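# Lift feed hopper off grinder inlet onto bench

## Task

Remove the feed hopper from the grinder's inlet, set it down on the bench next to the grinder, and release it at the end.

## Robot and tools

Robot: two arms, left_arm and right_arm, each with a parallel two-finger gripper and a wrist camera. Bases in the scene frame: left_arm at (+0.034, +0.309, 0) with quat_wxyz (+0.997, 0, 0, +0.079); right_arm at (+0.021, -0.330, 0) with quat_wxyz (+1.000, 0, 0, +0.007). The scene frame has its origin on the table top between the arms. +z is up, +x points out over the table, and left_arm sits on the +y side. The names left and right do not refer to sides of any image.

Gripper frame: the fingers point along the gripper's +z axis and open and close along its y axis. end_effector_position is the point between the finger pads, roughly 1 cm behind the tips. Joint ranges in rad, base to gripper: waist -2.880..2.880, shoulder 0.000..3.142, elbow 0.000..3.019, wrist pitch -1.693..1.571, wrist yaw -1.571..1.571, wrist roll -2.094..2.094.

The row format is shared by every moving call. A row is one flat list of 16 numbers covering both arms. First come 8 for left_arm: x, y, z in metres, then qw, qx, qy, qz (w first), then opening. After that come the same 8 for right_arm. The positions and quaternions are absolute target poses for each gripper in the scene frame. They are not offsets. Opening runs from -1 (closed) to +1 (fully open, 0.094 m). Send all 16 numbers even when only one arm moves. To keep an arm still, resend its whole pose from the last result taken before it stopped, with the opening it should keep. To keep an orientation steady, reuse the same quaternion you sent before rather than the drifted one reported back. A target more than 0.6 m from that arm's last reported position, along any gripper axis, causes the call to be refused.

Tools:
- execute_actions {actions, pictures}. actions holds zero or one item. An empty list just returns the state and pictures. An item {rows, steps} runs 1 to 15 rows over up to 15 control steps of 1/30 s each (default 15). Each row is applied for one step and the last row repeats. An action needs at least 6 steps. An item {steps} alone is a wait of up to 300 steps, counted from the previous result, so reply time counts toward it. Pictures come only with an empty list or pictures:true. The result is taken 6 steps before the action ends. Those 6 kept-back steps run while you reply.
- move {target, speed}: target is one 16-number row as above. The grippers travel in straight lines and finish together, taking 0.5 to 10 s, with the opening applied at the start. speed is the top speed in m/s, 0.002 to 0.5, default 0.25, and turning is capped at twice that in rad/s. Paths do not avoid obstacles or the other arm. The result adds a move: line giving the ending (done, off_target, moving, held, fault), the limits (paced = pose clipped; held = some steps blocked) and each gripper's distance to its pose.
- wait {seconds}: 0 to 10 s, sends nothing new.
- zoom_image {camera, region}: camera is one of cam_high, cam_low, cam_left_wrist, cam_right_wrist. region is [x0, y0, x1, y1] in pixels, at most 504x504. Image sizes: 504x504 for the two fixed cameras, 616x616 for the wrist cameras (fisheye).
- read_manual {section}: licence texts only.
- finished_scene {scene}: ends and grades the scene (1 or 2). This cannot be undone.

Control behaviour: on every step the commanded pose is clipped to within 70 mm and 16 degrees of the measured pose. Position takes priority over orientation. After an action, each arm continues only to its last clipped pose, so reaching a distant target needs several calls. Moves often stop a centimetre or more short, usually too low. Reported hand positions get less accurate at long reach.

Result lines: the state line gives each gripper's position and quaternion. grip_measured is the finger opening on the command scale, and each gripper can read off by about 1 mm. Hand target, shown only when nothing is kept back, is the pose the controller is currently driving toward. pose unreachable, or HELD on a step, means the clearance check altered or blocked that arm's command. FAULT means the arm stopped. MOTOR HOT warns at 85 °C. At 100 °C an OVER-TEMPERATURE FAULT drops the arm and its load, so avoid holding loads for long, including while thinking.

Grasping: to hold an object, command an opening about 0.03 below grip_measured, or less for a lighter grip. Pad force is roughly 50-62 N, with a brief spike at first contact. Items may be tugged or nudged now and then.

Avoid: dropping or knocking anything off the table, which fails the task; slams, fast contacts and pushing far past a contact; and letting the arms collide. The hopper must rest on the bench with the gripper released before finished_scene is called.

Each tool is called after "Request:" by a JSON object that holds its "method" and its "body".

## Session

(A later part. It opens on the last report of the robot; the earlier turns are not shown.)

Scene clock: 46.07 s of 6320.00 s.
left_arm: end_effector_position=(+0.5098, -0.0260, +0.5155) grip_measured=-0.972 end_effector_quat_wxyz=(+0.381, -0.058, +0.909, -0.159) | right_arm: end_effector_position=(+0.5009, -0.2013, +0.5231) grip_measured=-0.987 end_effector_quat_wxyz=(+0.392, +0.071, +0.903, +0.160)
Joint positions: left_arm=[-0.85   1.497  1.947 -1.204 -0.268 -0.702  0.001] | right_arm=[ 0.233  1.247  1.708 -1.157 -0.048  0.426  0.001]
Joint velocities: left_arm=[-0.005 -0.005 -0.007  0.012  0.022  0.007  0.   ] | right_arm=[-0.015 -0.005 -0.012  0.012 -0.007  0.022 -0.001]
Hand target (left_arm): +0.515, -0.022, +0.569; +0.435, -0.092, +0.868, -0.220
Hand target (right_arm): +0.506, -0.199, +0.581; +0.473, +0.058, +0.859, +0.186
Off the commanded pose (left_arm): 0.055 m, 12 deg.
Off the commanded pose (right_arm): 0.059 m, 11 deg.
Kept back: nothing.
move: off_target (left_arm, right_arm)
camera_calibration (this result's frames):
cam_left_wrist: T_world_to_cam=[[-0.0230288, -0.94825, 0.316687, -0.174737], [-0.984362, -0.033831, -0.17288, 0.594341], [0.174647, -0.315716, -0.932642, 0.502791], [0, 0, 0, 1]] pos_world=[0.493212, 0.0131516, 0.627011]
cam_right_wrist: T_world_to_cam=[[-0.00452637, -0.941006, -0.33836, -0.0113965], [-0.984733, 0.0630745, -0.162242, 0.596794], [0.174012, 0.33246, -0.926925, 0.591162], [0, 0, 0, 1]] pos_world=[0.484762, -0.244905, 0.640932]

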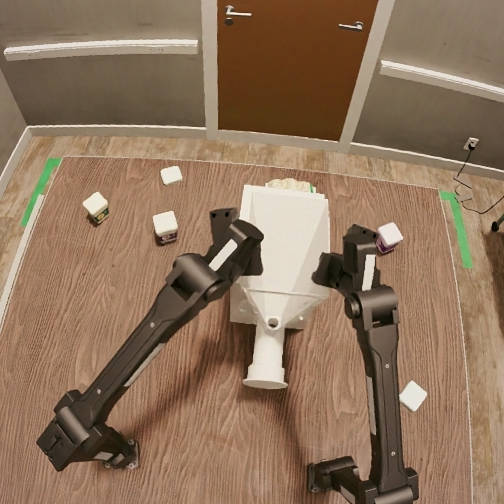

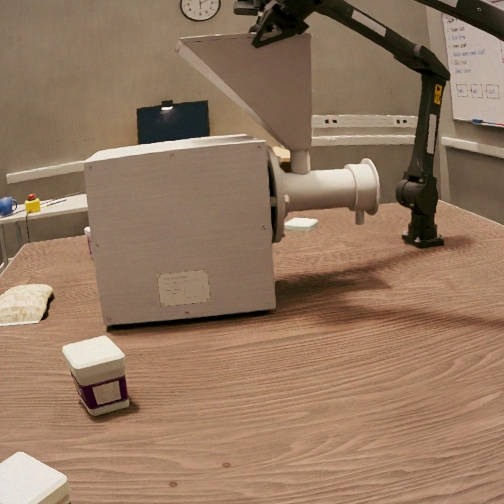

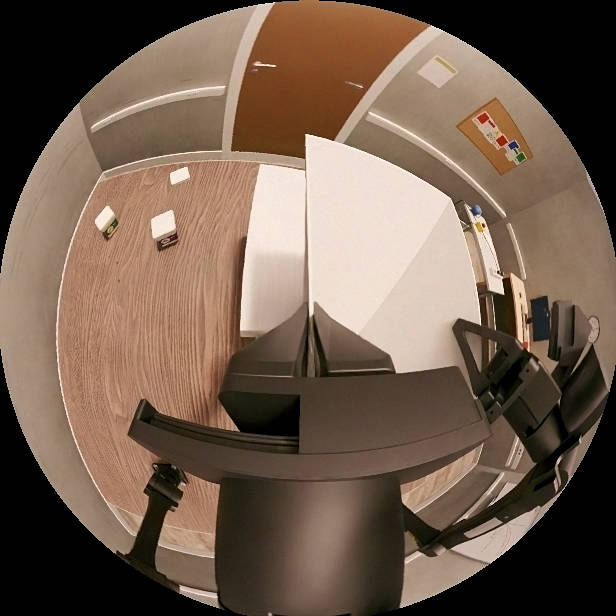

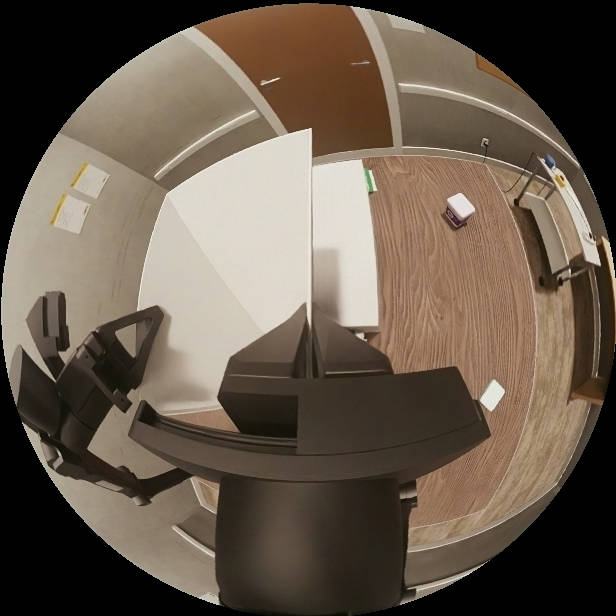

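Request:
{"method": "move", "body": {"target": [0.55,-0.03,0.575,0.440,-0.092,0.866,-0.219,-1,0.545,-0.195,0.585,0.475,0.057,0.858,0.184,-1], "speed": 0.02}}

Request:
{"method": "zoom_image", "body": {"camera": "cam_low", "region": [250, 110, 340, 200]}}

Scene clock: 51.57 s of 6320.00 s.
left_arm: end_effector_position=(+0.5104, -0.0258, +0.5145) grip_measured=-0.971 end_effector_quat_wxyz=(+0.378, -0.054, +0.910, -0.161) | right_arm: end_effector_position=(+0.5019, -0.2007, +0.5214) grip_measured=-0.987 end_effector_quat_wxyz=(+0.391, +0.070, +0.904, +0.161)
Joint positions: left_arm=[-0.845  1.497  1.946 -1.203 -0.256 -0.695  0.001] | right_arm=[ 0.232  1.25   1.706 -1.156 -0.052  0.423  0.001]
Joint velocities: left_arm=[-0.015 -0.005 -0.017  0.012  0.007 -0.037 -0.   ] | right_arm=[-0.005  0.005  0.017 -0.007  0.081 -0.022  0.   ]
Hand target (left_arm): +0.540, -0.023, +0.573; +0.439, -0.091, +0.867, -0.219
Hand target (right_arm): +0.531, -0.199, +0.584; +0.475, +0.057, +0.859, +0.183
Off the commanded pose (left_arm): 0.072 m, 12 deg.
Off the commanded pose (right_arm): 0.077 m, 11 deg.
Kept back: nothing.
move: off_target (left_arm, right_arm)
camera_calibration (this result's frames):
cam_left_wrist: T_world_to_cam=[[-0.0306708, -0.947595, 0.318, -0.170995], [-0.985316, -0.0247982, -0.168928, 0.593523], [0.167961, -0.318511, -0.93292, 0.505307], [0, 0, 0, 1]] pos_world=[0.494692, 0.0136299, 0.62605]
cam_right_wrist: T_world_to_cam=[[-0.00174729, -0.941093, -0.338143, -0.0129812], [-0.985382, 0.0592229, -0.159733, 0.595696], [0.170349, 0.332921, -0.92744, 0.591476], [0, 0, 0, 1]] pos_world=[0.486208, -0.24441, 0.639321]

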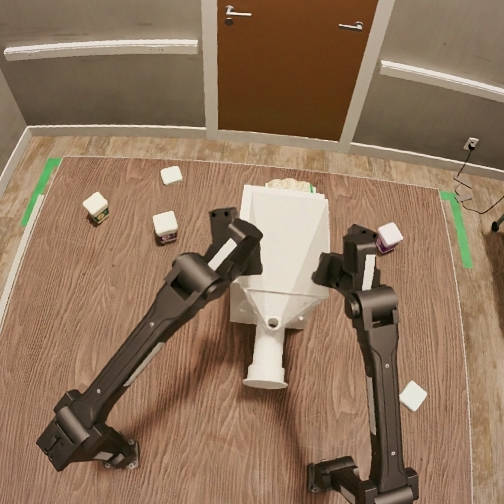

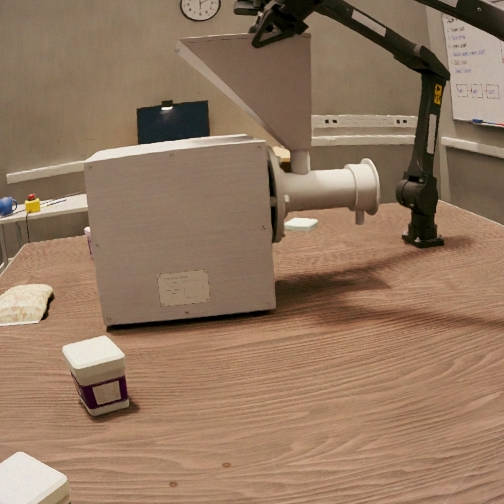

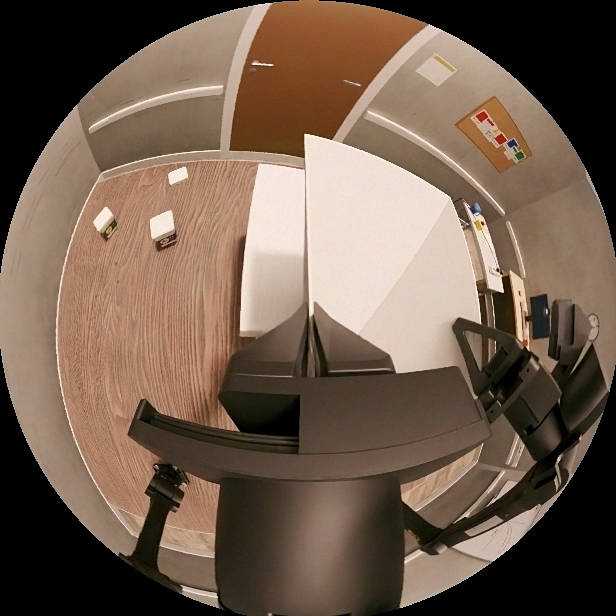

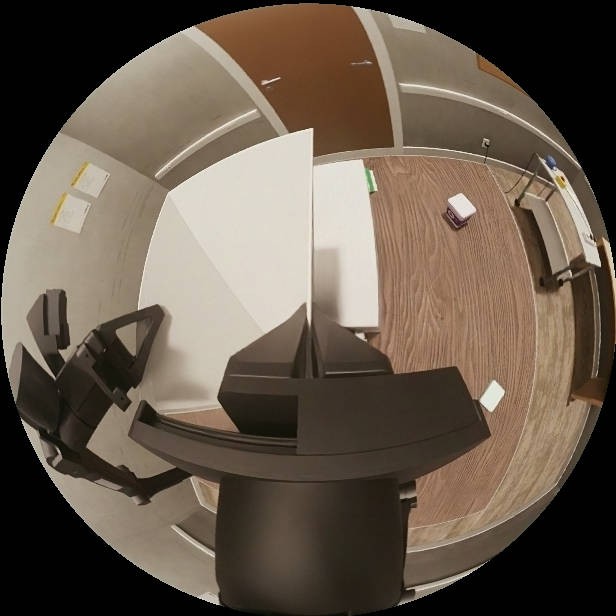

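Region (250, 110, 340, 200) of cam_low's 504x504 image, scaled by 5.600, with more detail than that image has.

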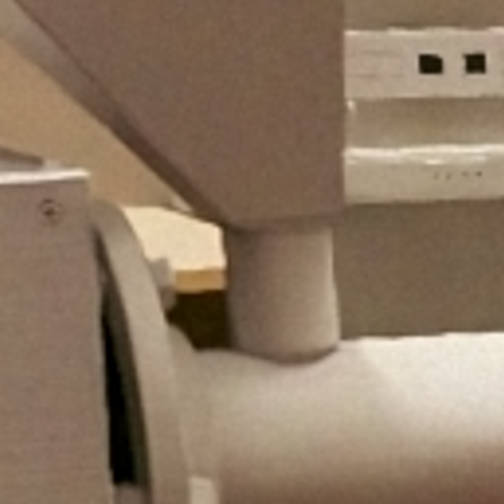

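Request:
{"method": "move", "body": {"target": [0.555,-0.038,0.575,0.419,-0.017,0.871,-0.256,-1,0.50,-0.203,0.585,0.489,0.132,0.850,0.142,-1], "speed": 0.04}}

Request:
{"method": "zoom_image", "body": {"camera": "cam_low", "region": [250, 110, 340, 200]}}

Scene clock: 55.30 s of 6320.00 s.
left_arm: end_effector_position=(+0.5208, -0.0330, +0.5122) grip_measured=-0.972 end_effector_quat_wxyz=(+0.357, +0.013, +0.911, -0.204) | right_arm: end_effector_position=(+0.4866, -0.2051, +0.5263) grip_measured=-0.987 end_effector_quat_wxyz=(+0.409, +0.134, +0.895, +0.120)
Joint positions: left_arm=[-0.792  1.507  1.945 -1.163 -0.075 -0.573  0.001] | right_arm=[ 0.297  1.216  1.69  -1.172  0.135  0.546  0.001]
Joint velocities: left_arm=[-0.015 -0.005 -0.017  0.007 -0.066  0.007  0.001] | right_arm=[-0.005  0.005 -0.017 -0.012  0.007  0.037 -0.   ]
Hand target (left_arm): +0.546, -0.032, +0.573; +0.417, -0.016, +0.872, -0.257
Hand target (right_arm): +0.491, -0.206, +0.585; +0.487, +0.135, +0.850, +0.145
Off the commanded pose (left_arm): 0.072 m, 11 deg.
Off the commanded pose (right_arm): 0.060 m, 11 deg.
Kept back: nothing.
move: off_target (left_arm, right_arm)
camera_calibration (this result's frames):
cam_left_wrist: T_world_to_cam=[[-0.177217, -0.920572, 0.348054, -0.114916], [-0.979019, 0.128755, -0.157938, 0.599312], [0.10058, -0.36874, -0.924075, 0.528013], [0, 0, 0, 1]] pos_world=[0.513265, 0.0117468, 0.622575]
cam_right_wrist: T_world_to_cam=[[-0.144214, -0.937271, -0.317373, 0.0437239], [-0.962344, 0.207525, -0.175576, 0.609231], [0.230425, 0.280101, -0.931905, 0.562351], [0, 0, 0, 1]] pos_world=[0.463016, -0.242964, 0.644901]

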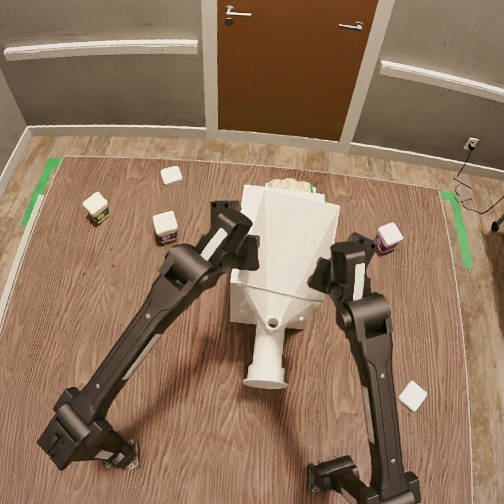

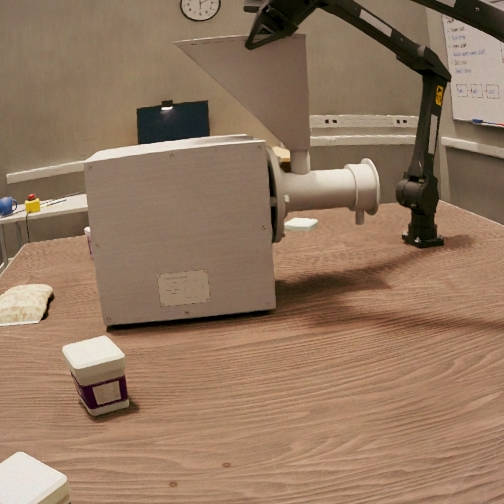

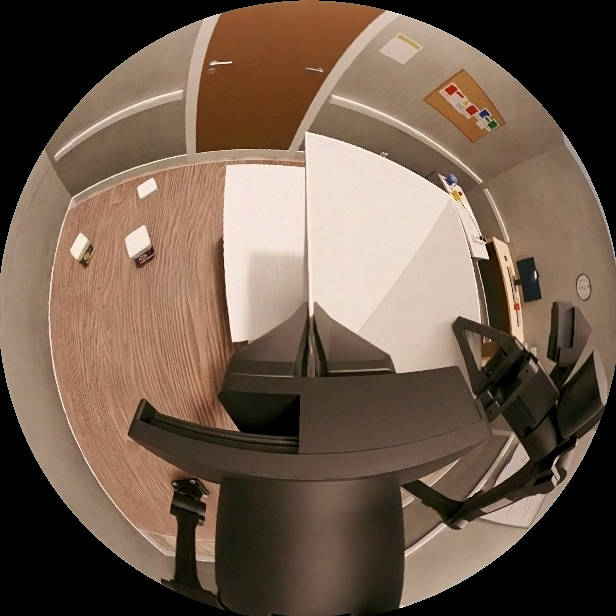

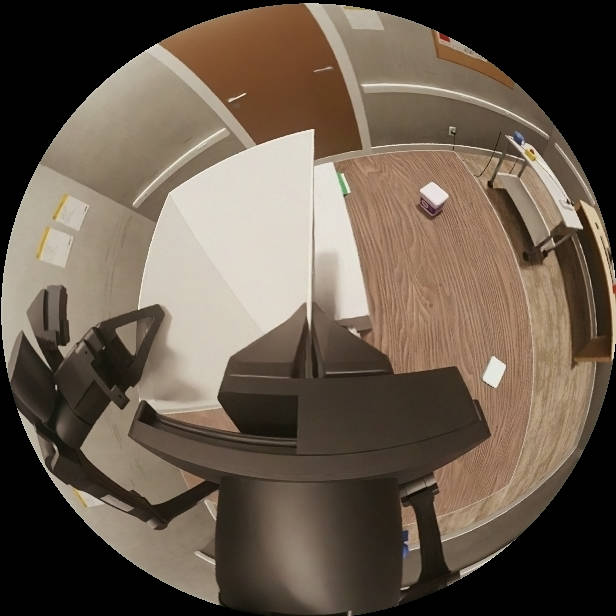

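Region (250, 110, 340, 200) of cam_low's 504x504 image, scaled by 5.600, with more detail than that image has.

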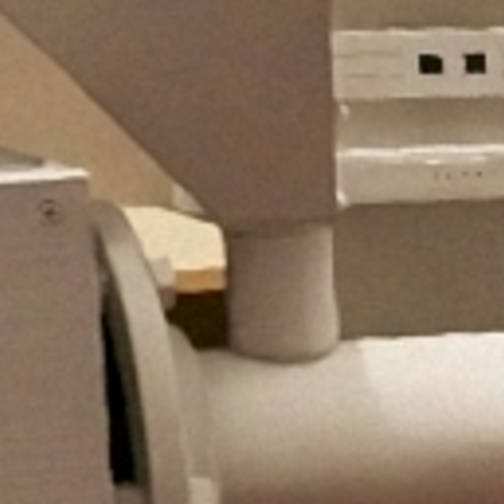

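Request:
{"method": "move", "body": {"target": [0.521,-0.033,0.514,0.357,0.013,0.911,-0.204,-0.2,0.487,-0.205,0.526,0.409,0.134,0.895,0.12,0.2], "speed": 0.08}}

Request:
{"method": "move", "body": {"target": [0.48,-0.01,0.59,0.357,0.013,0.911,-0.204,-0.2,0.44,-0.235,0.6,0.409,0.134,0.895,0.12,0.2], "speed": 0.12}}

Request:
{"method": "move", "body": {"target": [0.42,0.12,0.55,0.357,0.013,0.911,-0.204,-0.2,0.36,-0.33,0.5,0.55,-0.1,0.8,0.2,0.2]}}

Request:
{"method": "move", "body": {"target": [0.36,0.09,0.30,0.641,0.299,0.641,-0.299,-0.2,0.36,-0.23,0.28,0.641,-0.299,0.641,0.299,0.2]}}

Scene clock: 56.80 s of 6320.00 s.
left_arm: end_effector_position=(+0.5208, -0.0329, +0.5117) grip_measured=-0.202 end_effector_quat_wxyz=(+0.357, +0.013, +0.912, -0.204) | right_arm: end_effector_position=(+0.4853, -0.2060, +0.5263) grip_measured=+0.199 end_effector_quat_wxyz=(+0.409, +0.136, +0.895, +0.119)
Joint positions: left_arm=[-0.792  1.507  1.944 -1.164 -0.076 -0.572  0.037] | right_arm=[ 0.297  1.213  1.687 -1.173  0.136  0.548  0.056]
Joint velocities: left_arm=[ 0.005  0.005 -0.007 -0.007 -0.051 -0.037 -0.   ] | right_arm=[ 0.005 -0.005 -0.017  0.012 -0.007 -0.037 -0.   ]
Hand target (left_arm): +0.521, -0.033, +0.514; +0.357, +0.013, +0.911, -0.204
Hand target (right_arm): +0.487, -0.205, +0.526; +0.409, +0.134, +0.895, +0.120
Off the commanded pose (left_arm): 0.002 m, 0 deg.
Off the commanded pose (right_arm): 0.002 m, 0 deg.
Kept back: nothing.
move: done
camera_calibration (this result's frames):
cam_left_wrist: T_world_to_cam=[[-0.177252, -0.921011, 0.346873, -0.114063], [-0.979066, 0.129186, -0.15729, 0.598918], [0.100054, -0.367492, -0.924629, 0.528212], [0, 0, 0, 1]] pos_world=[0.513313, 0.0116887, 0.622169]
cam_right_wrist: T_world_to_cam=[[-0.146888, -0.93674, -0.317715, 0.0442793], [-0.961812, 0.210256, -0.17524, 0.608269], [0.230956, 0.279841, -0.931852, 0.562542], [0, 0, 0, 1]] pos_world=[0.461622, -0.243837, 0.644868]

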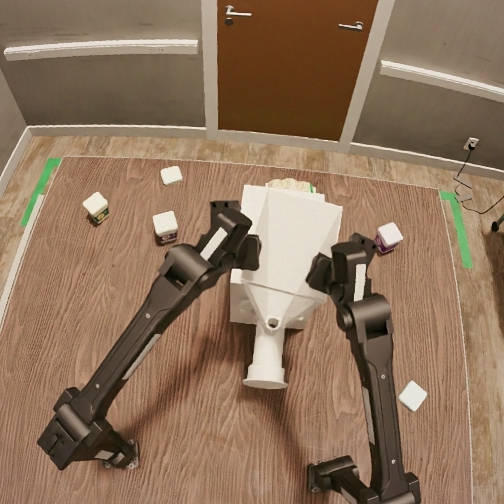

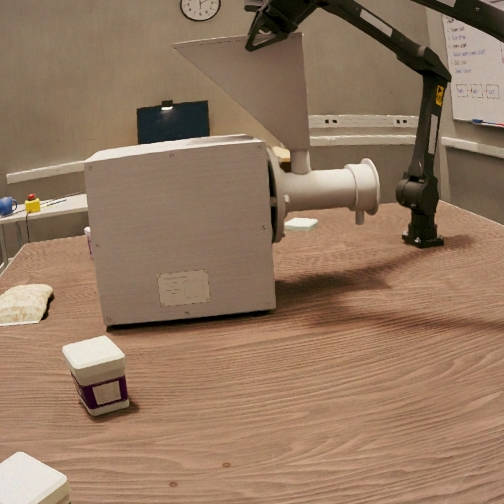

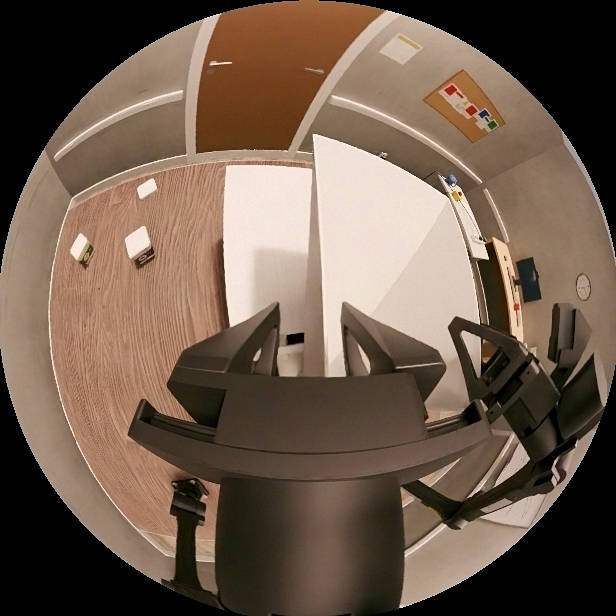

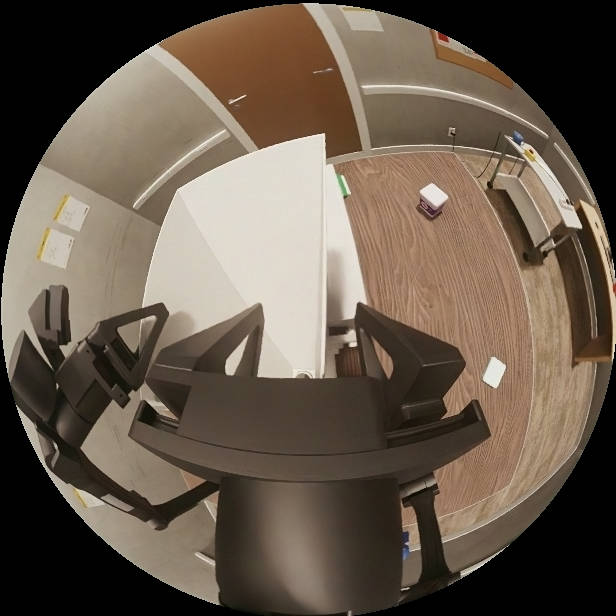

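Scene clock: 58.00 s of 6320.00 s.
left_arm: end_effector_position=(+0.4887, -0.0080, +0.5635) grip_measured=-0.202 end_effector_quat_wxyz=(+0.344, +0.012, +0.919, -0.191) | right_arm: end_effector_position=(+0.4394, -0.2307, +0.5774) grip_measured=+0.199 end_effector_quat_wxyz=(+0.392, +0.138, +0.902, +0.116)
Joint positions: left_arm=[-0.792  1.507  2.122 -1.38  -0.082 -0.572  0.037] | right_arm=[ 0.262  1.193  1.851 -1.391  0.105  0.532  0.056]
Joint velocities: left_arm=[ 0.005 -0.005 -0.002 -0.007  0.051  0.007  0.001] | right_arm=[ 0.005 -0.005  0.002  0.007  0.022 -0.051 -0.001]
Hand target (left_arm): +0.479, -0.009, +0.589; +0.358, +0.013, +0.911, -0.205
Hand target (right_arm): +0.437, -0.235, +0.598; +0.409, +0.134, +0.895, +0.119
Off the commanded pose (left_arm): 0.028 m, 2 deg.
Off the commanded pose (right_arm): 0.023 m, 2 deg.
Kept back: nothing.
move: off_target (left_arm, right_arm)
camera_calibration (this result's frames):
cam_left_wrist: T_world_to_cam=[[-0.163169, -0.930563, 0.327762, -0.110974], [-0.983743, 0.128199, -0.125759, 0.556913], [0.075008, -0.342953, -0.936353, 0.607579], [0, 0, 0, 1]] pos_world=[0.484178, 0.033707, 0.675318]
cam_right_wrist: T_world_to_cam=[[-0.159065, -0.937333, -0.310007, 0.0313644], [-0.967478, 0.210549, -0.140201, 0.560655], [0.196687, 0.277624, -0.94034, 0.647165], [0, 0, 0, 1]] pos_world=[0.420121, -0.268315, 0.696883]

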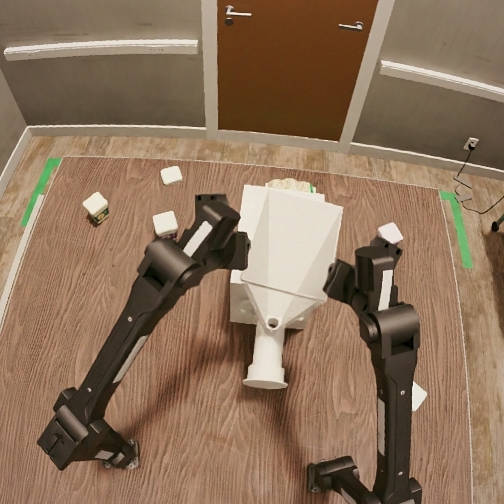

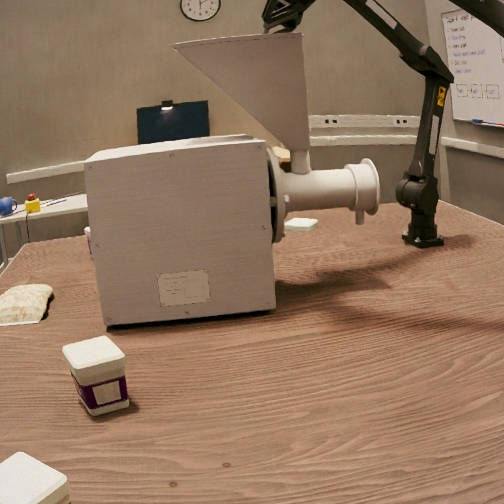

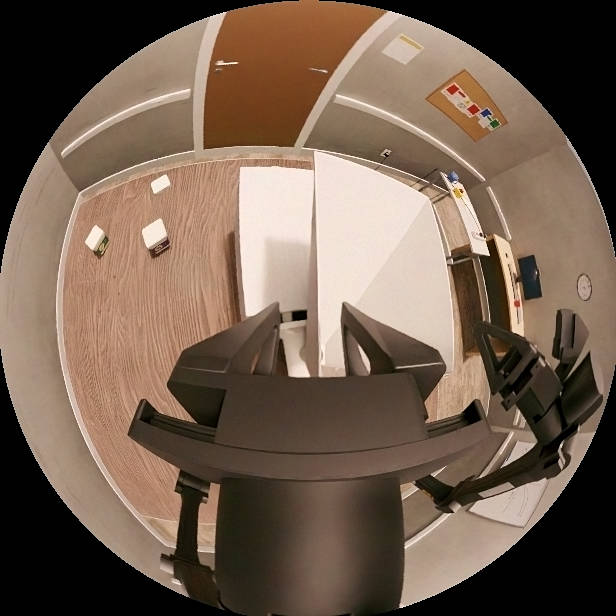

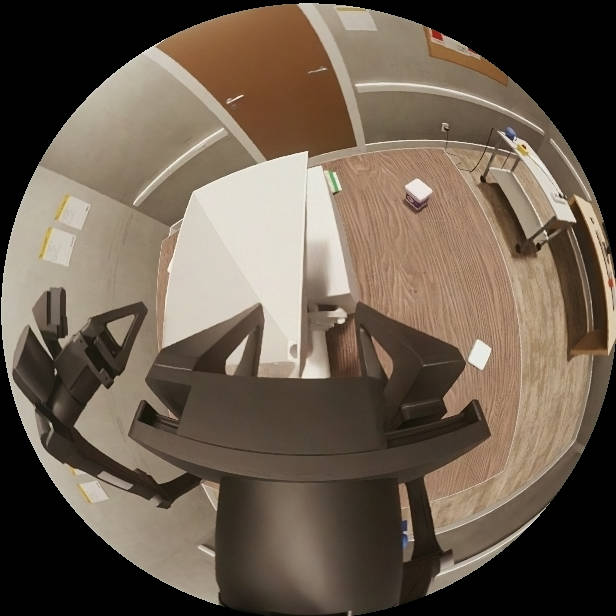

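Scene clock: 59.83 s of 6320.00 s.
left_arm: end_effector_position=(+0.4175, +0.1170, +0.5466) grip_measured=-0.202 end_effector_quat_wxyz=(+0.344, +0.011, +0.917, -0.202) | right_arm: end_effector_position=(+0.3603, -0.3240, +0.4939) grip_measured=+0.199 end_effector_quat_wxyz=(+0.538, -0.096, +0.812, +0.203)
Joint positions: left_arm=[-0.59   1.154  1.737 -1.336  0.08  -0.442  0.037] | right_arm=[-0.348  0.746  1.147 -0.882 -0.752 -0.1    0.056]
Joint velocities: left_arm=[-0.005  0.005 -0.012  0.022 -0.037  0.022  0.001] | right_arm=[-0.005  0.005 -0.002 -0.007  0.022 -0.095 -0.   ]
Hand target (left_arm): +0.420, +0.119, +0.549; +0.356, +0.013, +0.912, -0.204
Hand target (right_arm): +0.361, -0.325, +0.498; +0.547, -0.106, +0.807, +0.194
Off the commanded pose (left_arm): 0.005 m, 2 deg.
Off the commanded pose (right_arm): 0.009 m, 2 deg.
Kept back: nothing.
move: done
camera_calibration (this result's frames):
cam_left_wrist: T_world_to_cam=[[-0.167808, -0.922882, 0.346597, -0.0099711], [-0.983017, 0.130155, -0.129373, 0.470166], [0.0742847, -0.36242, -0.92905, 0.638532], [0, 0, 0, 1]] pos_world=[0.413074, 0.16102, 0.657511]
cam_right_wrist: T_world_to_cam=[[0.370591, -0.902292, -0.220297, -0.31838], [-0.824008, -0.209955, -0.526241, 0.494781], [0.428571, 0.376547, -0.821303, 0.499725], [0, 0, 0, 1]] pos_world=[0.311524, -0.37156, 0.600662]

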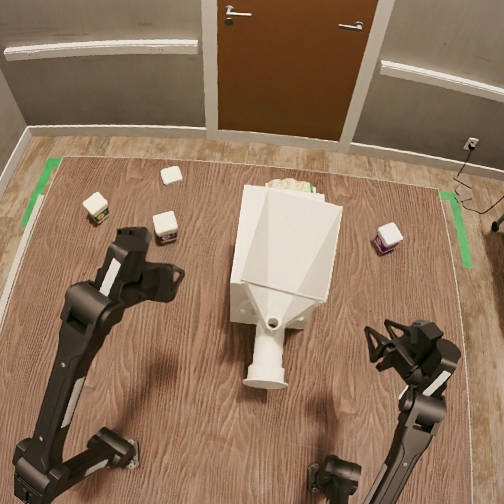

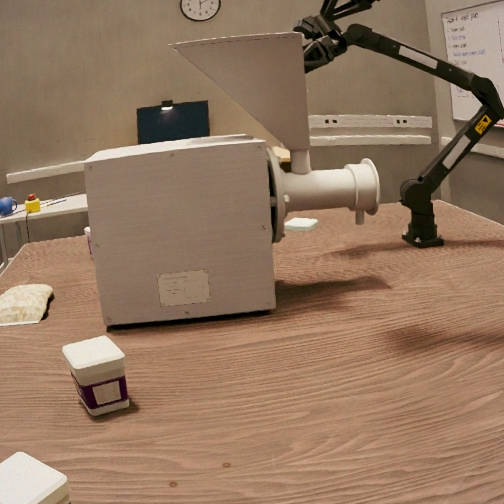

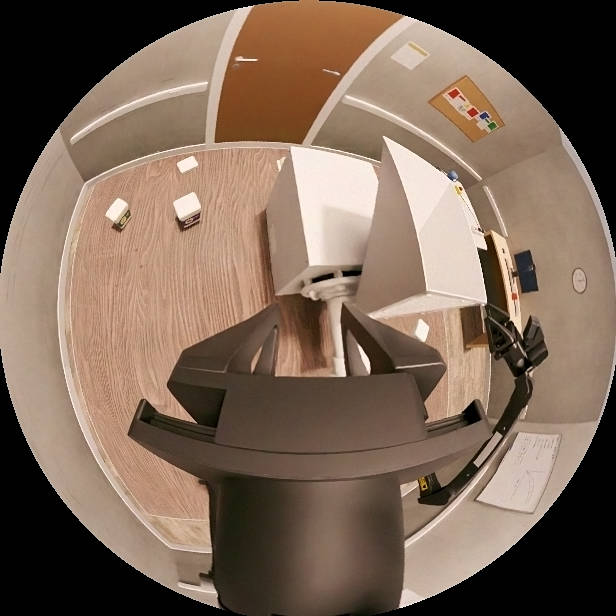

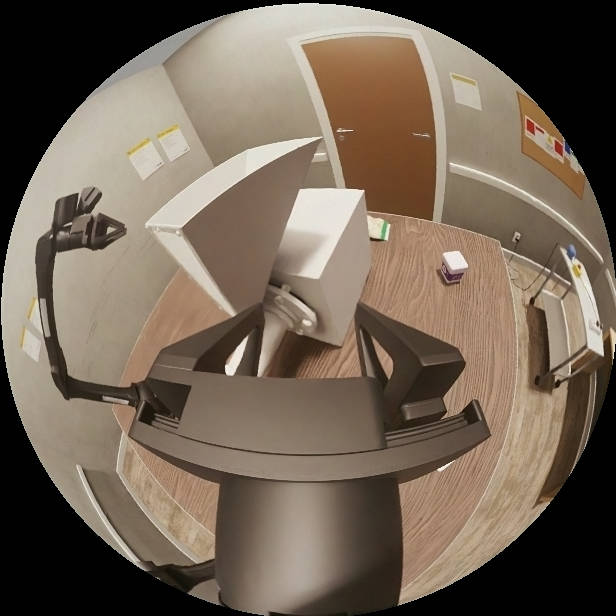

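Scene clock: 62.43 s of 6320.00 s.
left_arm: end_effector_position=(+0.3604, +0.0849, +0.3027) grip_measured=-0.202 end_effector_quat_wxyz=(+0.632, +0.297, +0.645, -0.311) | right_arm: end_effector_position=(+0.3681, -0.2352, +0.2770) grip_measured=+0.199 end_effector_quat_wxyz=(+0.641, -0.295, +0.644, +0.296)
Joint positions: left_arm=[-0.551  0.808  0.415  0.384  0.497 -0.022  0.037] | right_arm=[-0.163  0.872  0.363  0.503 -1.013 -0.001  0.056]
Joint velocities: left_arm=[ 0.005  0.005  0.022  0.012 -0.022  0.007 -0.001] | right_arm=[-0.015 -0.005  0.017  0.002 -0.051 -0.007  0.   ]
Hand target (left_arm): +0.363, +0.088, +0.300; +0.637, +0.298, +0.642, -0.305
Hand target (right_arm): +0.367, -0.232, +0.280; +0.641, -0.297, +0.639, +0.303
Off the commanded pose (left_arm): 0.006 m, 2 deg.
Off the commanded pose (right_arm): 0.010 m, 1 deg.
Kept back: nothing.
move: done
camera_calibration (this result's frames):
cam_left_wrist: T_world_to_cam=[[-0.772955, -0.634393, 0.00926989, 0.331058], [-0.376194, 0.446498, -0.811861, 0.347741], [0.5109, -0.631019, -0.583778, 0.165422], [0, 0, 0, 1]] pos_world=[0.302197, 0.15914, 0.375818]
cam_right_wrist: T_world_to_cam=[[0.75626, -0.654271, 0.000797878, -0.433777], [-0.394498, -0.456965, -0.797217, 0.26457], [0.52196, 0.602588, -0.603693, 0.243304], [0, 0, 0, 1]] pos_world=[0.305425, -0.30952, 0.358146]

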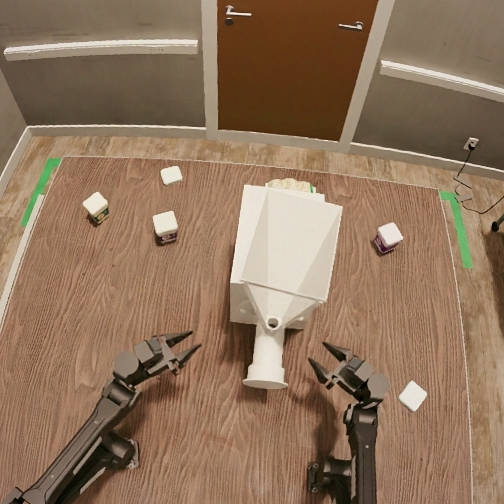

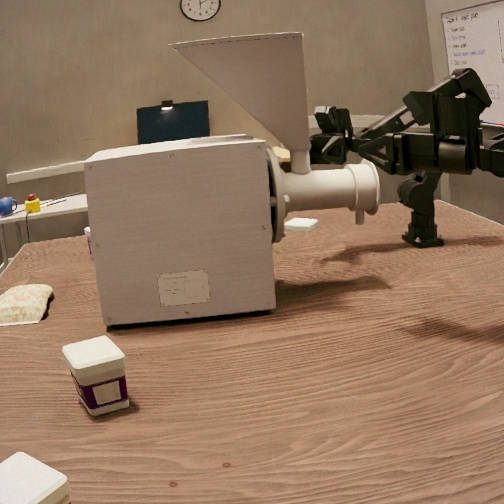

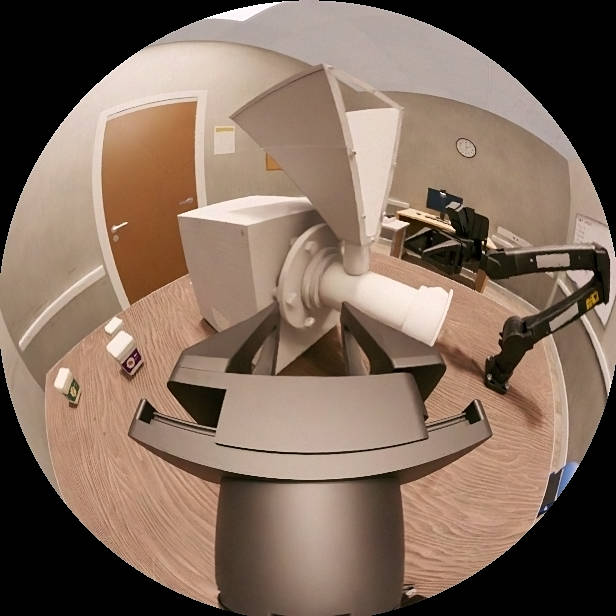

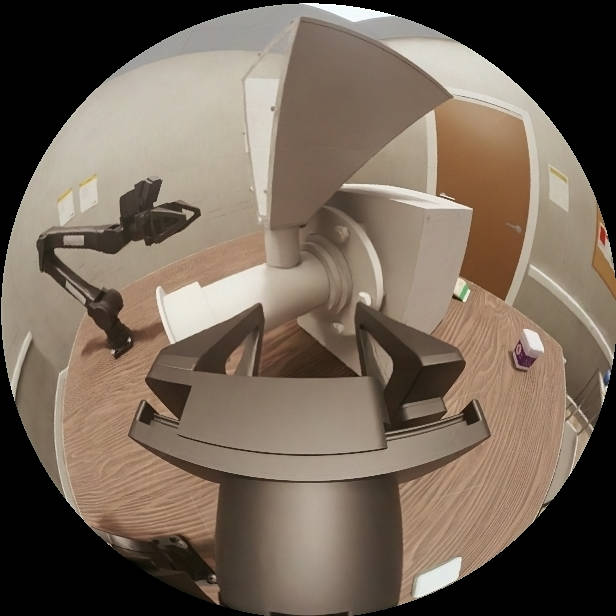

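Request:
{"method": "move", "body": {"target": [0.36,0.25,0.40,0.641,0.299,0.641,-0.299,0.5,0.29,-0.15,0.33,0.7,-0.1,0.7,0.1,1]}}

Request:
{"method": "move", "body": {"target": [0.36,0.25,0.40,0.641,0.299,0.641,-0.299,0.5,0.35,-0.085,0.32,0.706,0.031,0.706,-0.031,1], "speed": 0.15}}

Scene clock: 65.90 s of 6320.00 s.
left_arm: end_effector_position=(+0.3525, +0.2456, +0.3705) grip_measured=+0.498 end_effector_quat_wxyz=(+0.631, +0.288, +0.649, -0.311) | right_arm: end_effector_position=(+0.2838, -0.1557, +0.2943) grip_measured=+0.999 end_effector_quat_wxyz=(+0.685, -0.107, +0.714, +0.095)
Joint positions: left_arm=[ 0.16   0.663  0.551  0.086  1.193 -0.014  0.07 ] | right_arm=[0.898 0.429 0.313 0.063 0.624 0.02  0.094]
Joint velocities: left_arm=[-0.005  0.015  0.012 -0.012 -0.007 -0.037 -0.   ] | right_arm=[-0.005 -0.015 -0.007  0.002 -0.022 -0.007 -0.001]
Hand target (left_arm): +0.358, +0.249, +0.399; +0.642, +0.298, +0.640, -0.299
Hand target (right_arm): +0.286, -0.154, +0.331; +0.699, -0.086, +0.700, +0.114
Off the commanded pose (left_arm): 0.031 m, 2 deg.
Off the commanded pose (right_arm): 0.037 m, 3 deg.
Kept back: nothing.
move: off_target (left_arm, right_arm)
camera_calibration (this result's frames):
cam_left_wrist: T_world_to_cam=[[-0.762996, -0.646011, 0.0225141, 0.420644], [-0.39213, 0.434889, -0.810621, 0.336055], [0.513878, -0.627329, -0.585139, 0.309004], [0, 0, 0, 1]] pos_world=[0.293936, 0.319441, 0.443753]
cam_right_wrist: T_world_to_cam=[[0.278143, -0.960424, 0.0148884, -0.23411], [-0.606716, -0.187682, -0.772445, 0.376301], [0.744669, 0.205817, -0.634907, 0.13416], [0, 0, 0, 1]] pos_world=[0.193519, -0.181833, 0.379336]

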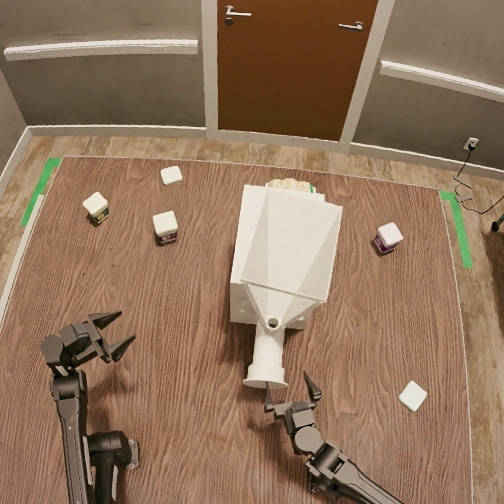

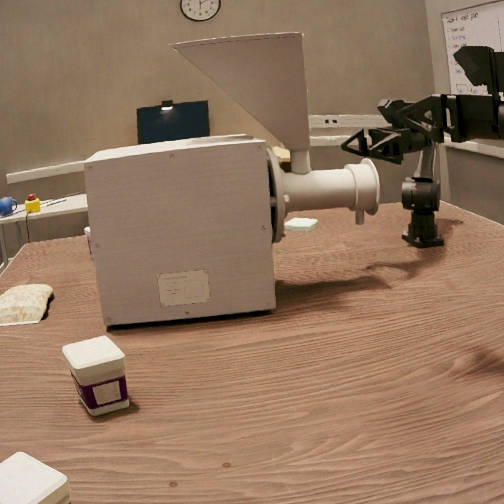

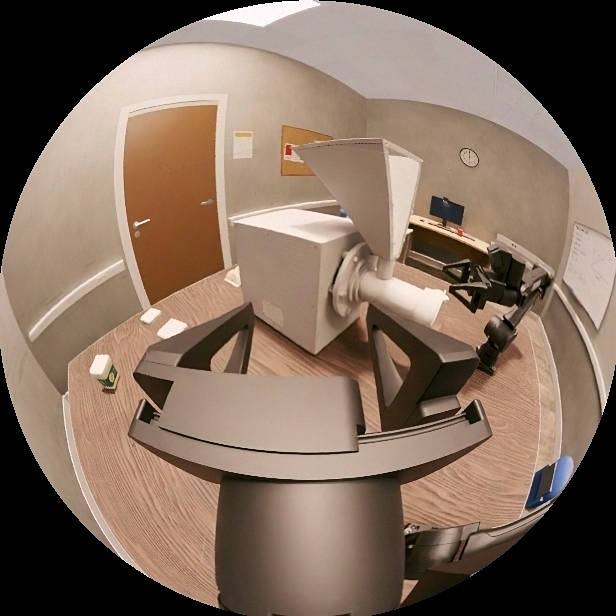

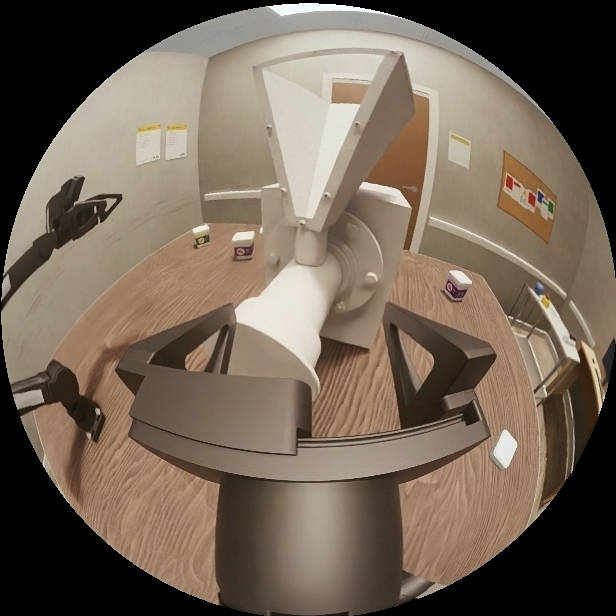

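Scene clock: 67.57 s of 6320.00 s.
left_arm: end_effector_position=(+0.3519, +0.2451, +0.3705) grip_measured=+0.498 end_effector_quat_wxyz=(+0.631, +0.290, +0.649, -0.312) | right_arm: end_effector_position=(+0.3458, -0.0969, +0.2918) grip_measured=+0.999 end_effector_quat_wxyz=(+0.695, +0.019, +0.717, -0.046)
Joint positions: left_arm=[ 0.16   0.663  0.551  0.086  1.198 -0.014  0.07 ] | right_arm=[1.006 1.034 0.517 0.451 1.112 0.02  0.094]
Joint velocities: left_arm=[-0.015 -0.015 -0.007 -0.022 -0.037  0.066 -0.001] | right_arm=[-0.005 -0.005 -0.017 -0.012  0.007 -0.037 -0.   ]
Hand target (left_arm): +0.358, +0.250, +0.399; +0.642, +0.298, +0.640, -0.299
Hand target (right_arm): +0.349, -0.086, +0.319; +0.706, +0.032, +0.706, -0.029
Off the commanded pose (left_arm): 0.031 m, 2 deg.
Off the commanded pose (right_arm): 0.031 m, 3 deg.
Kept back: nothing.
move: off_target (left_arm, right_arm)
camera_calibration (this result's frames):
cam_left_wrist: T_world_to_cam=[[-0.765945, -0.64251, 0.0225598, 0.42002], [-0.390105, 0.436584, -0.810686, 0.334949], [0.511025, -0.629742, -0.585046, 0.310572], [0, 0, 0, 1]] pos_world=[0.293667, 0.319214, 0.443761]
cam_right_wrist: T_world_to_cam=[[-0.0970198, -0.994358, 0.0428884, -0.0765971], [-0.624518, 0.0272686, -0.780534, 0.452415], [0.774961, -0.102512, -0.62364, 0.0305937], [0, 0, 0, 1]] pos_world=[0.251401, -0.0853654, 0.37549]

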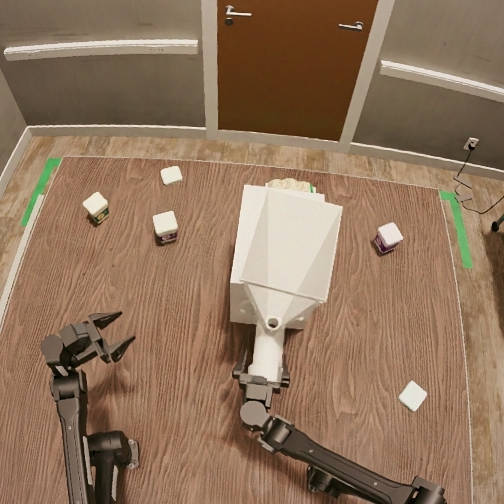

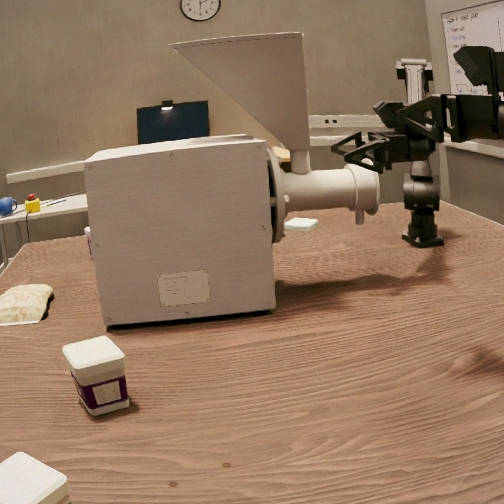

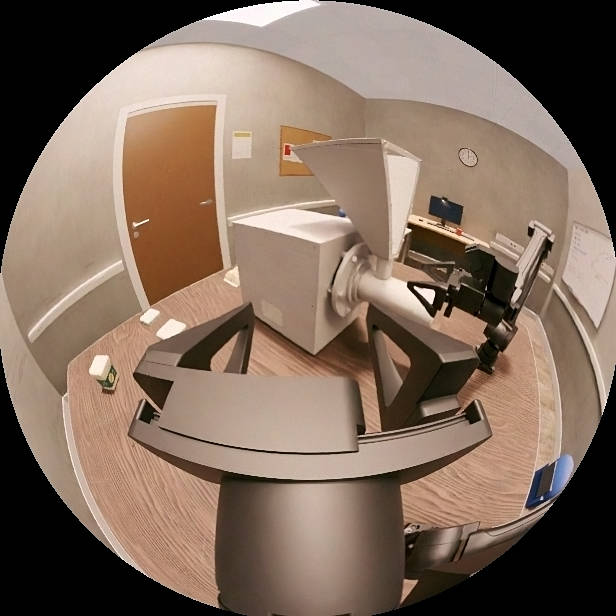

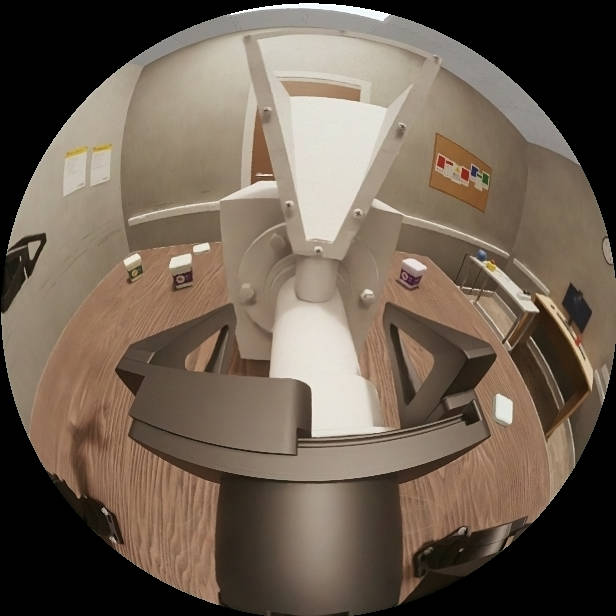

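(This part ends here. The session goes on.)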